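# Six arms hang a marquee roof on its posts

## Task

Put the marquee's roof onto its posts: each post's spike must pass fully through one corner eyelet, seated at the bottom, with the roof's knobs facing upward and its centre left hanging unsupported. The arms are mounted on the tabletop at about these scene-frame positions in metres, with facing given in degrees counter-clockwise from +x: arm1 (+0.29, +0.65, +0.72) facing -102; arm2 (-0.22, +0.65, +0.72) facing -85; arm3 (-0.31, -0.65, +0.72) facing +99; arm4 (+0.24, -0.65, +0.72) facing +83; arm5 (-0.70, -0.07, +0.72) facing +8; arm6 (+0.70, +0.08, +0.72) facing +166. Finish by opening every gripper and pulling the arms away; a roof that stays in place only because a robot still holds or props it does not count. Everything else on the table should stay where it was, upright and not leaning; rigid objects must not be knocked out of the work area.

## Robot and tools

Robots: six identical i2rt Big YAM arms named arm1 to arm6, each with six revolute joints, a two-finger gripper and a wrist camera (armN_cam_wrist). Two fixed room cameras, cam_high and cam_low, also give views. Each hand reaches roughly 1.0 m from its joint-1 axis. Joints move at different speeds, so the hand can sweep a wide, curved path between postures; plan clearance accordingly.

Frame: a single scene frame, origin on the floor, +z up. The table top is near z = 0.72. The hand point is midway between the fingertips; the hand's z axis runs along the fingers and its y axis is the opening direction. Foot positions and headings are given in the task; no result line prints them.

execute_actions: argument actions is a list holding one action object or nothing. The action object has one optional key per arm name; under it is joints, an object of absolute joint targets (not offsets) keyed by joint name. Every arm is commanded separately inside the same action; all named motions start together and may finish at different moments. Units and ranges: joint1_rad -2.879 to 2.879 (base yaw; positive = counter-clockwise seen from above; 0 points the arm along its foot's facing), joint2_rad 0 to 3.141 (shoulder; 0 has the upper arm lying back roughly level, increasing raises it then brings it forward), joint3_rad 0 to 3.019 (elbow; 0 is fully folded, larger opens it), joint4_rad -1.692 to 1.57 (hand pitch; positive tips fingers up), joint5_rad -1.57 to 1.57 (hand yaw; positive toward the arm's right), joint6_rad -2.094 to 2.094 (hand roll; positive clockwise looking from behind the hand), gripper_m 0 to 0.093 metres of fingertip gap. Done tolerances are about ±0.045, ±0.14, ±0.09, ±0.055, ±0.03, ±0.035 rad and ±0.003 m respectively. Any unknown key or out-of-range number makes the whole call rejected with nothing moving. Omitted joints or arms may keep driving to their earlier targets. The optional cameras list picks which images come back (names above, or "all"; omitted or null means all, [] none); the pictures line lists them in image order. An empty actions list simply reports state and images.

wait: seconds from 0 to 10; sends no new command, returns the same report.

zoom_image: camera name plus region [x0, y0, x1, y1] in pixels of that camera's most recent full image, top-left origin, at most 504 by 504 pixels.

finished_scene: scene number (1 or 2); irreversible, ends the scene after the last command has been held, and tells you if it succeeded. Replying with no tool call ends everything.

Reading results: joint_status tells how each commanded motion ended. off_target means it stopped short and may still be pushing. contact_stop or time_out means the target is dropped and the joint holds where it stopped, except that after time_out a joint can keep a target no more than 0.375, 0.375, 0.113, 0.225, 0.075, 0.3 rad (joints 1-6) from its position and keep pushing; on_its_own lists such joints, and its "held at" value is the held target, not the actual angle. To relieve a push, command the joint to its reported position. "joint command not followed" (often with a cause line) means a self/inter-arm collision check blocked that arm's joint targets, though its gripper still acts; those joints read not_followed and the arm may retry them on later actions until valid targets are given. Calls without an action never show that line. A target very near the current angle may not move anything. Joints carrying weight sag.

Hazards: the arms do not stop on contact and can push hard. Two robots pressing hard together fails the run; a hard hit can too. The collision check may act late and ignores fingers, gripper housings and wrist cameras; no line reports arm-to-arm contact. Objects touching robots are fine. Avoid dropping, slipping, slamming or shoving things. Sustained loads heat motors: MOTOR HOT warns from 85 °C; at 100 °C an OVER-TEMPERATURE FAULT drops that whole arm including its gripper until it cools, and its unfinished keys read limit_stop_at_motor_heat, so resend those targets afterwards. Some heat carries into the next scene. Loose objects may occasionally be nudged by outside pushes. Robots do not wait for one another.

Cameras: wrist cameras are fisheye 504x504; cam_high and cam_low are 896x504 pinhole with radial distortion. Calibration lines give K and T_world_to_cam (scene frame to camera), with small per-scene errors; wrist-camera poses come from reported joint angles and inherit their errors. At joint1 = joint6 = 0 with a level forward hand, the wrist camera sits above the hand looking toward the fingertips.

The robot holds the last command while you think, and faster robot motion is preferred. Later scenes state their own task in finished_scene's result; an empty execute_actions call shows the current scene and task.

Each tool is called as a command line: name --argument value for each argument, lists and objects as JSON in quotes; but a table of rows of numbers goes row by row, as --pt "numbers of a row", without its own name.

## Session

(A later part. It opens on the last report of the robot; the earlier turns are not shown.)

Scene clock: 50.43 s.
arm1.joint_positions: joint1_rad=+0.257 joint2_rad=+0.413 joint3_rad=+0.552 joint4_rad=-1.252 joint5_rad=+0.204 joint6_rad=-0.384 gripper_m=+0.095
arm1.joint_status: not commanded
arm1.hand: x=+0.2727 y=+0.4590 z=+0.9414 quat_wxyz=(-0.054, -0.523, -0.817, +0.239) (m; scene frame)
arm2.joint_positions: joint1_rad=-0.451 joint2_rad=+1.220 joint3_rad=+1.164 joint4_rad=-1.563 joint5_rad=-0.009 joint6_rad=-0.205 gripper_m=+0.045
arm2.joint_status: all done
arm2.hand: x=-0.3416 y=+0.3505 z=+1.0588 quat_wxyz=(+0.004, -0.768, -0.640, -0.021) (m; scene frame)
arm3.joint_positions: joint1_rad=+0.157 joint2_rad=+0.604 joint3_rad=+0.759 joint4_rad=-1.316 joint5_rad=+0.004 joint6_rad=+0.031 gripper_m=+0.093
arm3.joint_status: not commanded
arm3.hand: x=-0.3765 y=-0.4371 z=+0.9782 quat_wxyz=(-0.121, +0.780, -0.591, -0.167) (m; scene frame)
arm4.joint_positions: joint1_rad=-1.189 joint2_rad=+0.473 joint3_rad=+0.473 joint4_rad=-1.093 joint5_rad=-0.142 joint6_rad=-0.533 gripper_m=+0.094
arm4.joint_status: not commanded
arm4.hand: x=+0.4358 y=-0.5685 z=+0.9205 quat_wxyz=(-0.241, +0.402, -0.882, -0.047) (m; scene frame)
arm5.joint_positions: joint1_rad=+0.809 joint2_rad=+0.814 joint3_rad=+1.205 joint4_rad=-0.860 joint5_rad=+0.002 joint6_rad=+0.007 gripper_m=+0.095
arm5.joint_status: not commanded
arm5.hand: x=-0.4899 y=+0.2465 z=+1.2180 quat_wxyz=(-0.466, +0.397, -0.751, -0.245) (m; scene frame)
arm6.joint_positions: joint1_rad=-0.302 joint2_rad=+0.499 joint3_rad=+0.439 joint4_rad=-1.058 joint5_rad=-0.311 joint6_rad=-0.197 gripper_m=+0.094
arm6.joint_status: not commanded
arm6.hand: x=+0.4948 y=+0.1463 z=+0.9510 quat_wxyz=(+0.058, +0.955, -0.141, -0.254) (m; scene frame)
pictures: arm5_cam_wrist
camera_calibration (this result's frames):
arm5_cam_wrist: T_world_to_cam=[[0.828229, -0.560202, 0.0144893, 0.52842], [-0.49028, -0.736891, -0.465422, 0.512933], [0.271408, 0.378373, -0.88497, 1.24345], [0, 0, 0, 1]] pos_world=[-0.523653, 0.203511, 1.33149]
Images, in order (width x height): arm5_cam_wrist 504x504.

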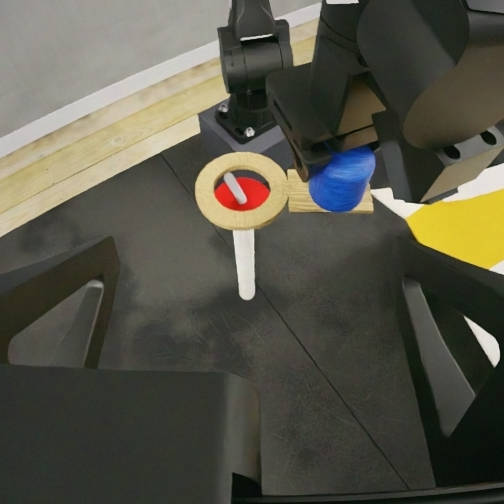

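Good. Descend.

execute_actions --actions '[{"arm2":{"joints":{"joint2_rad":1.24,"joint3_rad":1.09,"joint4_rad":-1.48}}}]' --cameras '["arm5_cam_wrist","cam_low"]'

zoom_image --camera "arm5_cam_wrist" --region '[150,120,400,300]'

zoom_image --camera "cam_low" --region '[400,130,560,230]'

Scene clock: 51.33 s.
arm1.joint_positions: joint1_rad=+0.257 joint2_rad=+0.413 joint3_rad=+0.552 joint4_rad=-1.252 joint5_rad=+0.204 joint6_rad=-0.384 gripper_m=+0.095
arm1.joint_status: not commanded
arm1.hand: x=+0.2727 y=+0.4590 z=+0.9414 quat_wxyz=(-0.054, -0.523, -0.817, +0.239) (m; scene frame)
arm2.joint_positions: joint1_rad=-0.451 joint2_rad=+1.221 joint3_rad=+1.125 joint4_rad=-1.506 joint5_rad=-0.001 joint6_rad=-0.203 gripper_m=+0.045
arm2.joint_status: all done
arm2.hand: x=-0.3441 y=+0.3478 z=+1.0435 quat_wxyz=(+0.003, -0.769, -0.639, -0.011) (m; scene frame)
arm3.joint_positions: joint1_rad=+0.157 joint2_rad=+0.604 joint3_rad=+0.759 joint4_rad=-1.316 joint5_rad=+0.004 joint6_rad=+0.031 gripper_m=+0.093
arm3.joint_status: not commanded
arm3.hand: x=-0.3765 y=-0.4371 z=+0.9782 quat_wxyz=(-0.121, +0.780, -0.591, -0.167) (m; scene frame)
arm4.joint_positions: joint1_rad=-1.189 joint2_rad=+0.473 joint3_rad=+0.473 joint4_rad=-1.093 joint5_rad=-0.142 joint6_rad=-0.533 gripper_m=+0.094
arm4.joint_status: not commanded
arm4.hand: x=+0.4358 y=-0.5685 z=+0.9205 quat_wxyz=(-0.241, +0.402, -0.882, -0.047) (m; scene frame)
arm5.joint_positions: joint1_rad=+0.809 joint2_rad=+0.814 joint3_rad=+1.205 joint4_rad=-0.860 joint5_rad=+0.002 joint6_rad=+0.007 gripper_m=+0.095
arm5.joint_status: not commanded
arm5.hand: x=-0.4899 y=+0.2465 z=+1.2180 quat_wxyz=(-0.466, +0.397, -0.751, -0.245) (m; scene frame)
arm6.joint_positions: joint1_rad=-0.302 joint2_rad=+0.499 joint3_rad=+0.439 joint4_rad=-1.058 joint5_rad=-0.311 joint6_rad=-0.197 gripper_m=+0.094
arm6.joint_status: not commanded
arm6.hand: x=+0.4948 y=+0.1463 z=+0.9510 quat_wxyz=(+0.058, +0.955, -0.141, -0.254) (m; scene frame)
pictures: arm5_cam_wrist, cam_low
camera_calibration (this result's frames):
arm5_cam_wrist: T_world_to_cam=[[0.828229, -0.560202, 0.0144893, 0.52842], [-0.49028, -0.736891, -0.465422, 0.512933], [0.271408, 0.378373, -0.88497, 1.24345], [0, 0, 0, 1]] pos_world=[-0.523653, 0.203511, 1.33149]
Images, in order (width x height): arm5_cam_wrist 504x504, cam_low 896x504.

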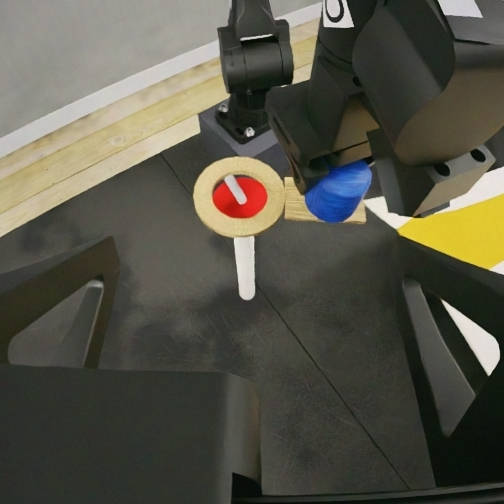

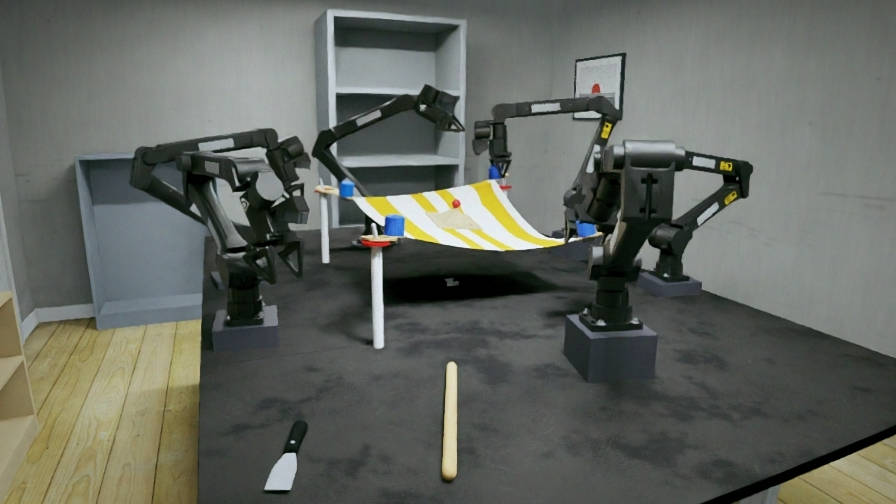

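Region (150, 120, 400, 300) of arm5_cam_wrist's 504x504 image, scaled by 2.016, with more detail than that image has; it fills the top 363 rows of this view, and the rest is white.

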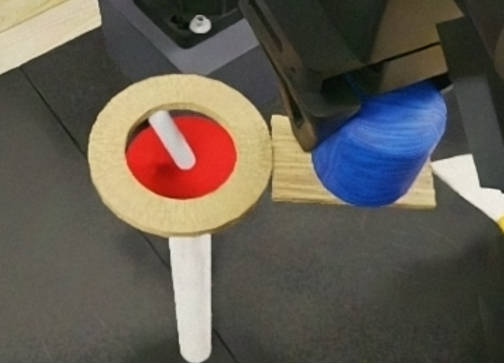

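Region (400, 130, 560, 230) of cam_low's 896x504 image, scaled by 3.150, with more detail than that image has; it fills the top 315 rows of this view, and the rest is white.

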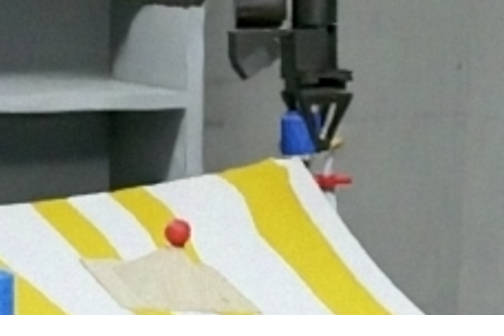

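execute_actions --actions '[{"arm2":{"joints":{"joint2_rad":1.2,"joint3_rad":1.05,"joint4_rad":-1.47,"joint1_rad":-0.47}}}]' --cameras '["arm5_cam_wrist","cam_low"]'

zoom_image --camera "arm5_cam_wrist" --region '[150,120,400,300]'

zoom_image --camera "cam_low" --region '[400,130,560,230]'

Scene clock: 52.33 s.
arm1.joint_positions: joint1_rad=+0.257 joint2_rad=+0.413 joint3_rad=+0.552 joint4_rad=-1.252 joint5_rad=+0.204 joint6_rad=-0.384 gripper_m=+0.095
arm1.joint_status: not commanded
arm1.hand: x=+0.2727 y=+0.4590 z=+0.9414 quat_wxyz=(-0.054, -0.523, -0.817, +0.239) (m; scene frame)
arm2.joint_positions: joint1_rad=-0.454 joint2_rad=+1.205 joint3_rad=+1.042 joint4_rad=-1.470 joint5_rad=-0.009 joint6_rad=-0.198 gripper_m=+0.045
arm2.joint_status: all done
arm2.hand: x=-0.3373 y=+0.3632 z=+1.0171 quat_wxyz=(+0.007, -0.771, -0.636, -0.027) (m; scene frame)
arm3.joint_positions: joint1_rad=+0.157 joint2_rad=+0.604 joint3_rad=+0.759 joint4_rad=-1.316 joint5_rad=+0.004 joint6_rad=+0.031 gripper_m=+0.093
arm3.joint_status: not commanded
arm3.hand: x=-0.3765 y=-0.4371 z=+0.9782 quat_wxyz=(-0.121, +0.780, -0.591, -0.167) (m; scene frame)
arm4.joint_positions: joint1_rad=-1.189 joint2_rad=+0.473 joint3_rad=+0.473 joint4_rad=-1.093 joint5_rad=-0.142 joint6_rad=-0.533 gripper_m=+0.094
arm4.joint_status: not commanded
arm4.hand: x=+0.4358 y=-0.5685 z=+0.9205 quat_wxyz=(-0.241, +0.402, -0.882, -0.047) (m; scene frame)
arm5.joint_positions: joint1_rad=+0.809 joint2_rad=+0.814 joint3_rad=+1.205 joint4_rad=-0.860 joint5_rad=+0.002 joint6_rad=+0.007 gripper_m=+0.095
arm5.joint_status: not commanded
arm5.hand: x=-0.4899 y=+0.2465 z=+1.2180 quat_wxyz=(-0.466, +0.397, -0.751, -0.245) (m; scene frame)
arm6.joint_positions: joint1_rad=-0.302 joint2_rad=+0.499 joint3_rad=+0.439 joint4_rad=-1.058 joint5_rad=-0.311 joint6_rad=-0.197 gripper_m=+0.094
arm6.joint_status: not commanded
arm6.hand: x=+0.4948 y=+0.1463 z=+0.9510 quat_wxyz=(+0.058, +0.955, -0.141, -0.254) (m; scene frame)
pictures: arm5_cam_wrist, cam_low
camera_calibration (this result's frames):
arm5_cam_wrist: T_world_to_cam=[[0.828229, -0.560202, 0.0144893, 0.52842], [-0.49028, -0.736891, -0.465422, 0.512933], [0.271408, 0.378373, -0.88497, 1.24345], [0, 0, 0, 1]] pos_world=[-0.523653, 0.203511, 1.33149]
Images, in order (width x height): arm5_cam_wrist 504x504, cam_low 896x504.

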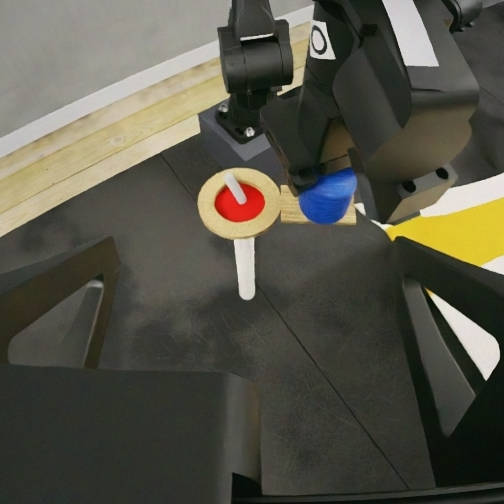

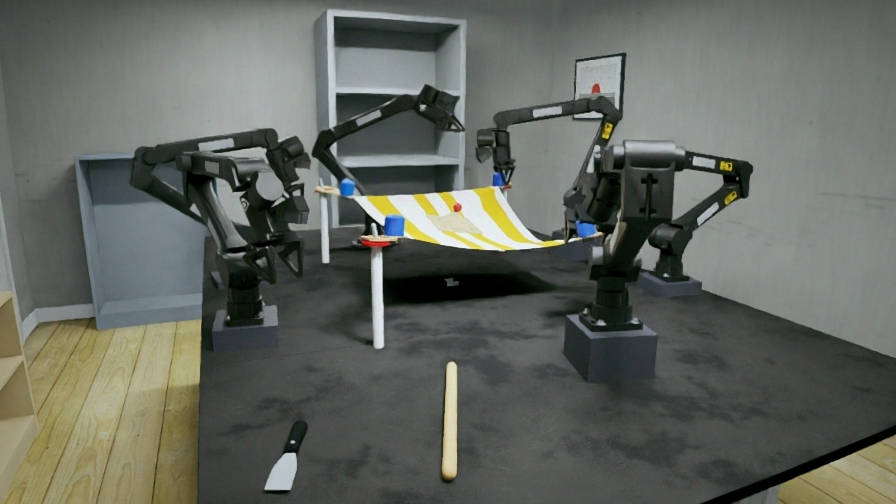

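Region (150, 120, 400, 300) of arm5_cam_wrist's 504x504 image, scaled by 2.016, with more detail than that image has; it fills the top 363 rows of this view, and the rest is white.

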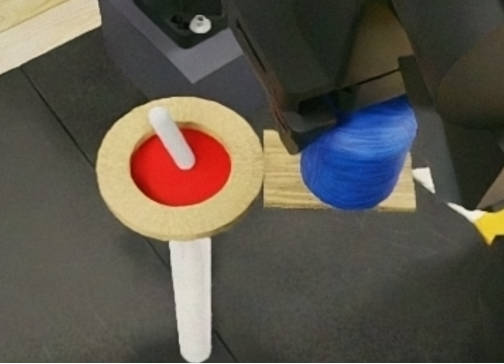

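Region (400, 130, 560, 230) of cam_low's 896x504 image, scaled by 3.150, with more detail than that image has; it fills the top 315 rows of this view, and the rest is white.

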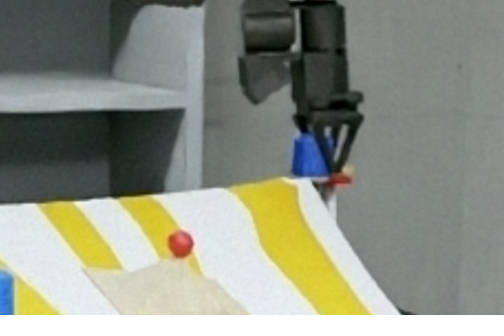

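Spike now passes over the ring: threaded.

execute_actions --actions '[{"arm2":{"joints":{"gripper_m":0.093}},"arm5":{"joints":{"joint2_rad":0.5,"joint3_rad":0.7,"joint4_rad":-1.2}}}]' --cameras '[]'

execute_actions --actions '[{"arm2":{"joints":{"joint3_rad":1.32,"joint4_rad":-1.68}}}]' --cameras '[]'

execute_actions --actions '[{"arm2":{"joints":{"joint2_rad":0.6,"joint3_rad":0.8,"joint4_rad":-1.3,"joint1_rad":-0.2}}}]' --cameras '["cam_low","cam_high"]'

zoom_image --camera "cam_low" --region '[290,130,550,260]'

Scene clock: 54.30 s.
arm1.joint_positions: joint1_rad=+0.257 joint2_rad=+0.413 joint3_rad=+0.552 joint4_rad=-1.252 joint5_rad=+0.204 joint6_rad=-0.384 gripper_m=+0.095
arm1.joint_status: not commanded
arm1.hand: x=+0.2727 y=+0.4590 z=+0.9414 quat_wxyz=(-0.054, -0.523, -0.817, +0.239) (m; scene frame)
arm2.joint_positions: joint1_rad=-0.459 joint2_rad=+1.205 joint3_rad=+1.042 joint4_rad=-1.470 joint5_rad=-0.002 joint6_rad=-0.206 gripper_m=+0.093
arm2.joint_status: all done
arm2.hand: x=-0.3400 y=+0.3643 z=+1.0171 quat_wxyz=(+0.010, -0.770, -0.637, -0.026) (m; scene frame)
arm3.joint_positions: joint1_rad=+0.157 joint2_rad=+0.604 joint3_rad=+0.759 joint4_rad=-1.316 joint5_rad=+0.004 joint6_rad=+0.031 gripper_m=+0.093
arm3.joint_status: not commanded
arm3.hand: x=-0.3765 y=-0.4371 z=+0.9782 quat_wxyz=(-0.121, +0.780, -0.591, -0.167) (m; scene frame)
arm4.joint_positions: joint1_rad=-1.189 joint2_rad=+0.473 joint3_rad=+0.473 joint4_rad=-1.093 joint5_rad=-0.142 joint6_rad=-0.533 gripper_m=+0.094
arm4.joint_status: not commanded
arm4.hand: x=+0.4358 y=-0.5685 z=+0.9205 quat_wxyz=(-0.241, +0.402, -0.882, -0.047) (m; scene frame)
arm5.joint_positions: joint1_rad=+0.809 joint2_rad=+0.501 joint3_rad=+0.690 joint4_rad=-1.197 joint5_rad=+0.002 joint6_rad=+0.007 gripper_m=+0.095
arm5.joint_status: all done
arm5.hand: x=-0.5740 y=+0.1185 z=+0.9658 quat_wxyz=(-0.250, +0.448, -0.849, -0.129) (m; scene frame)
arm6.joint_positions: joint1_rad=-0.302 joint2_rad=+0.499 joint3_rad=+0.439 joint4_rad=-1.058 joint5_rad=-0.311 joint6_rad=-0.197 gripper_m=+0.094
arm6.joint_status: not commanded
arm6.hand: x=+0.4948 y=+0.1463 z=+0.9510 quat_wxyz=(+0.058, +0.955, -0.141, -0.254) (m; scene frame)
pictures: none
No camera images: the call's "cameras" was empty. Leave "cameras" out to get every camera's image.

Scene clock: 55.30 s.
arm1.joint_positions: joint1_rad=+0.257 joint2_rad=+0.413 joint3_rad=+0.552 joint4_rad=-1.252 joint5_rad=+0.204 joint6_rad=-0.384 gripper_m=+0.095
arm1.joint_status: not commanded
arm1.hand: x=+0.2727 y=+0.4590 z=+0.9414 quat_wxyz=(-0.054, -0.523, -0.817, +0.239) (m; scene frame)
arm2.joint_positions: joint1_rad=-0.459 joint2_rad=+1.198 joint3_rad=+1.286 joint4_rad=-1.664 joint5_rad=-0.002 joint6_rad=-0.206 gripper_m=+0.093
arm2.joint_status: all done
arm2.hand: x=-0.3458 y=+0.3512 z=+1.1120 quat_wxyz=(-0.003, -0.771, -0.637, +0.000) (m; scene frame)
arm3.joint_positions: joint1_rad=+0.157 joint2_rad=+0.604 joint3_rad=+0.759 joint4_rad=-1.316 joint5_rad=+0.004 joint6_rad=+0.031 gripper_m=+0.093
arm3.joint_status: not commanded
arm3.hand: x=-0.3765 y=-0.4371 z=+0.9782 quat_wxyz=(-0.121, +0.780, -0.591, -0.167) (m; scene frame)
arm4.joint_positions: joint1_rad=-1.189 joint2_rad=+0.473 joint3_rad=+0.473 joint4_rad=-1.093 joint5_rad=-0.142 joint6_rad=-0.533 gripper_m=+0.094
arm4.joint_status: not commanded
arm4.hand: x=+0.4358 y=-0.5685 z=+0.9205 quat_wxyz=(-0.241, +0.402, -0.882, -0.047) (m; scene frame)
arm5.joint_positions: joint1_rad=+0.809 joint2_rad=+0.501 joint3_rad=+0.690 joint4_rad=-1.197 joint5_rad=+0.002 joint6_rad=+0.007 gripper_m=+0.095
arm5.joint_status: not commanded
arm5.hand: x=-0.5740 y=+0.1185 z=+0.9658 quat_wxyz=(-0.250, +0.448, -0.849, -0.129) (m; scene frame)
arm6.joint_positions: joint1_rad=-0.302 joint2_rad=+0.499 joint3_rad=+0.439 joint4_rad=-1.058 joint5_rad=-0.311 joint6_rad=-0.197 gripper_m=+0.094
arm6.joint_status: not commanded
arm6.hand: x=+0.4948 y=+0.1463 z=+0.9510 quat_wxyz=(+0.058, +0.955, -0.141, -0.254) (m; scene frame)
pictures: none
No camera images: the call's "cameras" was empty. Leave "cameras" out to get every camera's image.

Scene clock: 56.63 s.
arm1.joint_positions: joint1_rad=+0.257 joint2_rad=+0.413 joint3_rad=+0.552 joint4_rad=-1.252 joint5_rad=+0.204 joint6_rad=-0.384 gripper_m=+0.095
arm1.joint_status: not commanded
arm1.hand: x=+0.2727 y=+0.4590 z=+0.9414 quat_wxyz=(-0.054, -0.523, -0.817, +0.239) (m; scene frame)
arm2.joint_positions: joint1_rad=-0.203 joint2_rad=+0.600 joint3_rad=+0.797 joint4_rad=-1.323 joint5_rad=-0.001 joint6_rad=-0.207 gripper_m=+0.093
arm2.joint_status: all done
arm2.hand: x=-0.2519 y=+0.4265 z=+1.0689 quat_wxyz=(-0.130, -0.665, -0.712, +0.183) (m; scene frame)
arm3.joint_positions: joint1_rad=+0.157 joint2_rad=+0.604 joint3_rad=+0.759 joint4_rad=-1.316 joint5_rad=+0.004 joint6_rad=+0.031 gripper_m=+0.093
arm3.joint_status: not commanded
arm3.hand: x=-0.3765 y=-0.4371 z=+0.9782 quat_wxyz=(-0.121, +0.780, -0.591, -0.167) (m; scene frame)
arm4.joint_positions: joint1_rad=-1.189 joint2_rad=+0.473 joint3_rad=+0.473 joint4_rad=-1.093 joint5_rad=-0.142 joint6_rad=-0.533 gripper_m=+0.094
arm4.joint_status: not commanded
arm4.hand: x=+0.4358 y=-0.5685 z=+0.9205 quat_wxyz=(-0.241, +0.402, -0.882, -0.047) (m; scene frame)
arm5.joint_positions: joint1_rad=+0.809 joint2_rad=+0.501 joint3_rad=+0.690 joint4_rad=-1.197 joint5_rad=+0.002 joint6_rad=+0.007 gripper_m=+0.095
arm5.joint_status: not commanded
arm5.hand: x=-0.5740 y=+0.1185 z=+0.9658 quat_wxyz=(-0.250, +0.448, -0.849, -0.129) (m; scene frame)
arm6.joint_positions: joint1_rad=-0.302 joint2_rad=+0.499 joint3_rad=+0.439 joint4_rad=-1.058 joint5_rad=-0.311 joint6_rad=-0.197 gripper_m=+0.094
arm6.joint_status: not commanded
arm6.hand: x=+0.4948 y=+0.1463 z=+0.9510 quat_wxyz=(+0.058, +0.955, -0.141, -0.254) (m; scene frame)
pictures: cam_high, cam_low
Images, in order (width x height): cam_high 896x504, cam_low 896x504.

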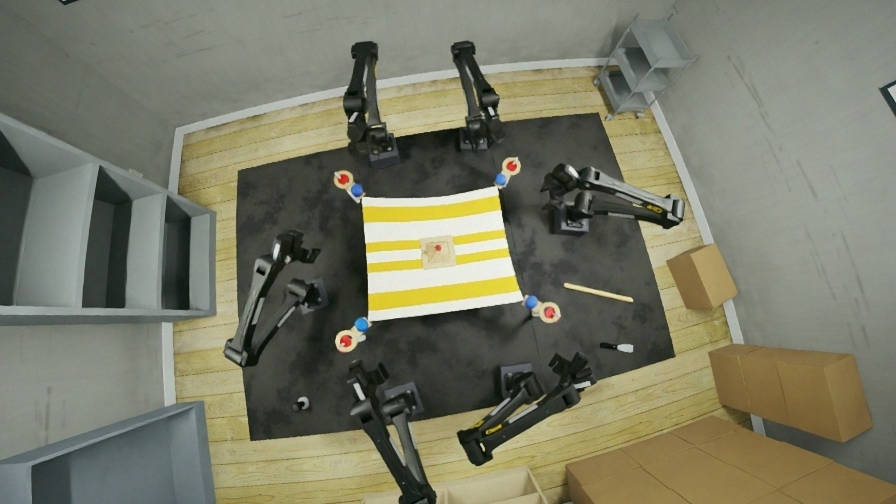

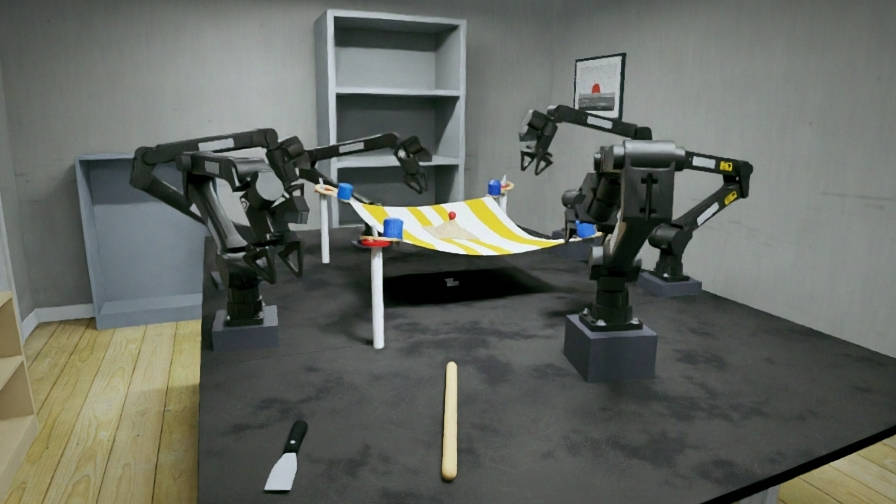

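Region (290, 130, 550, 260) of cam_low's 896x504 image, scaled by 1.938, with more detail than that image has.

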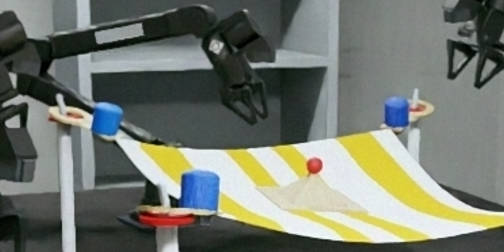

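finished_scene --scene 2

The scene is finished: the task was done.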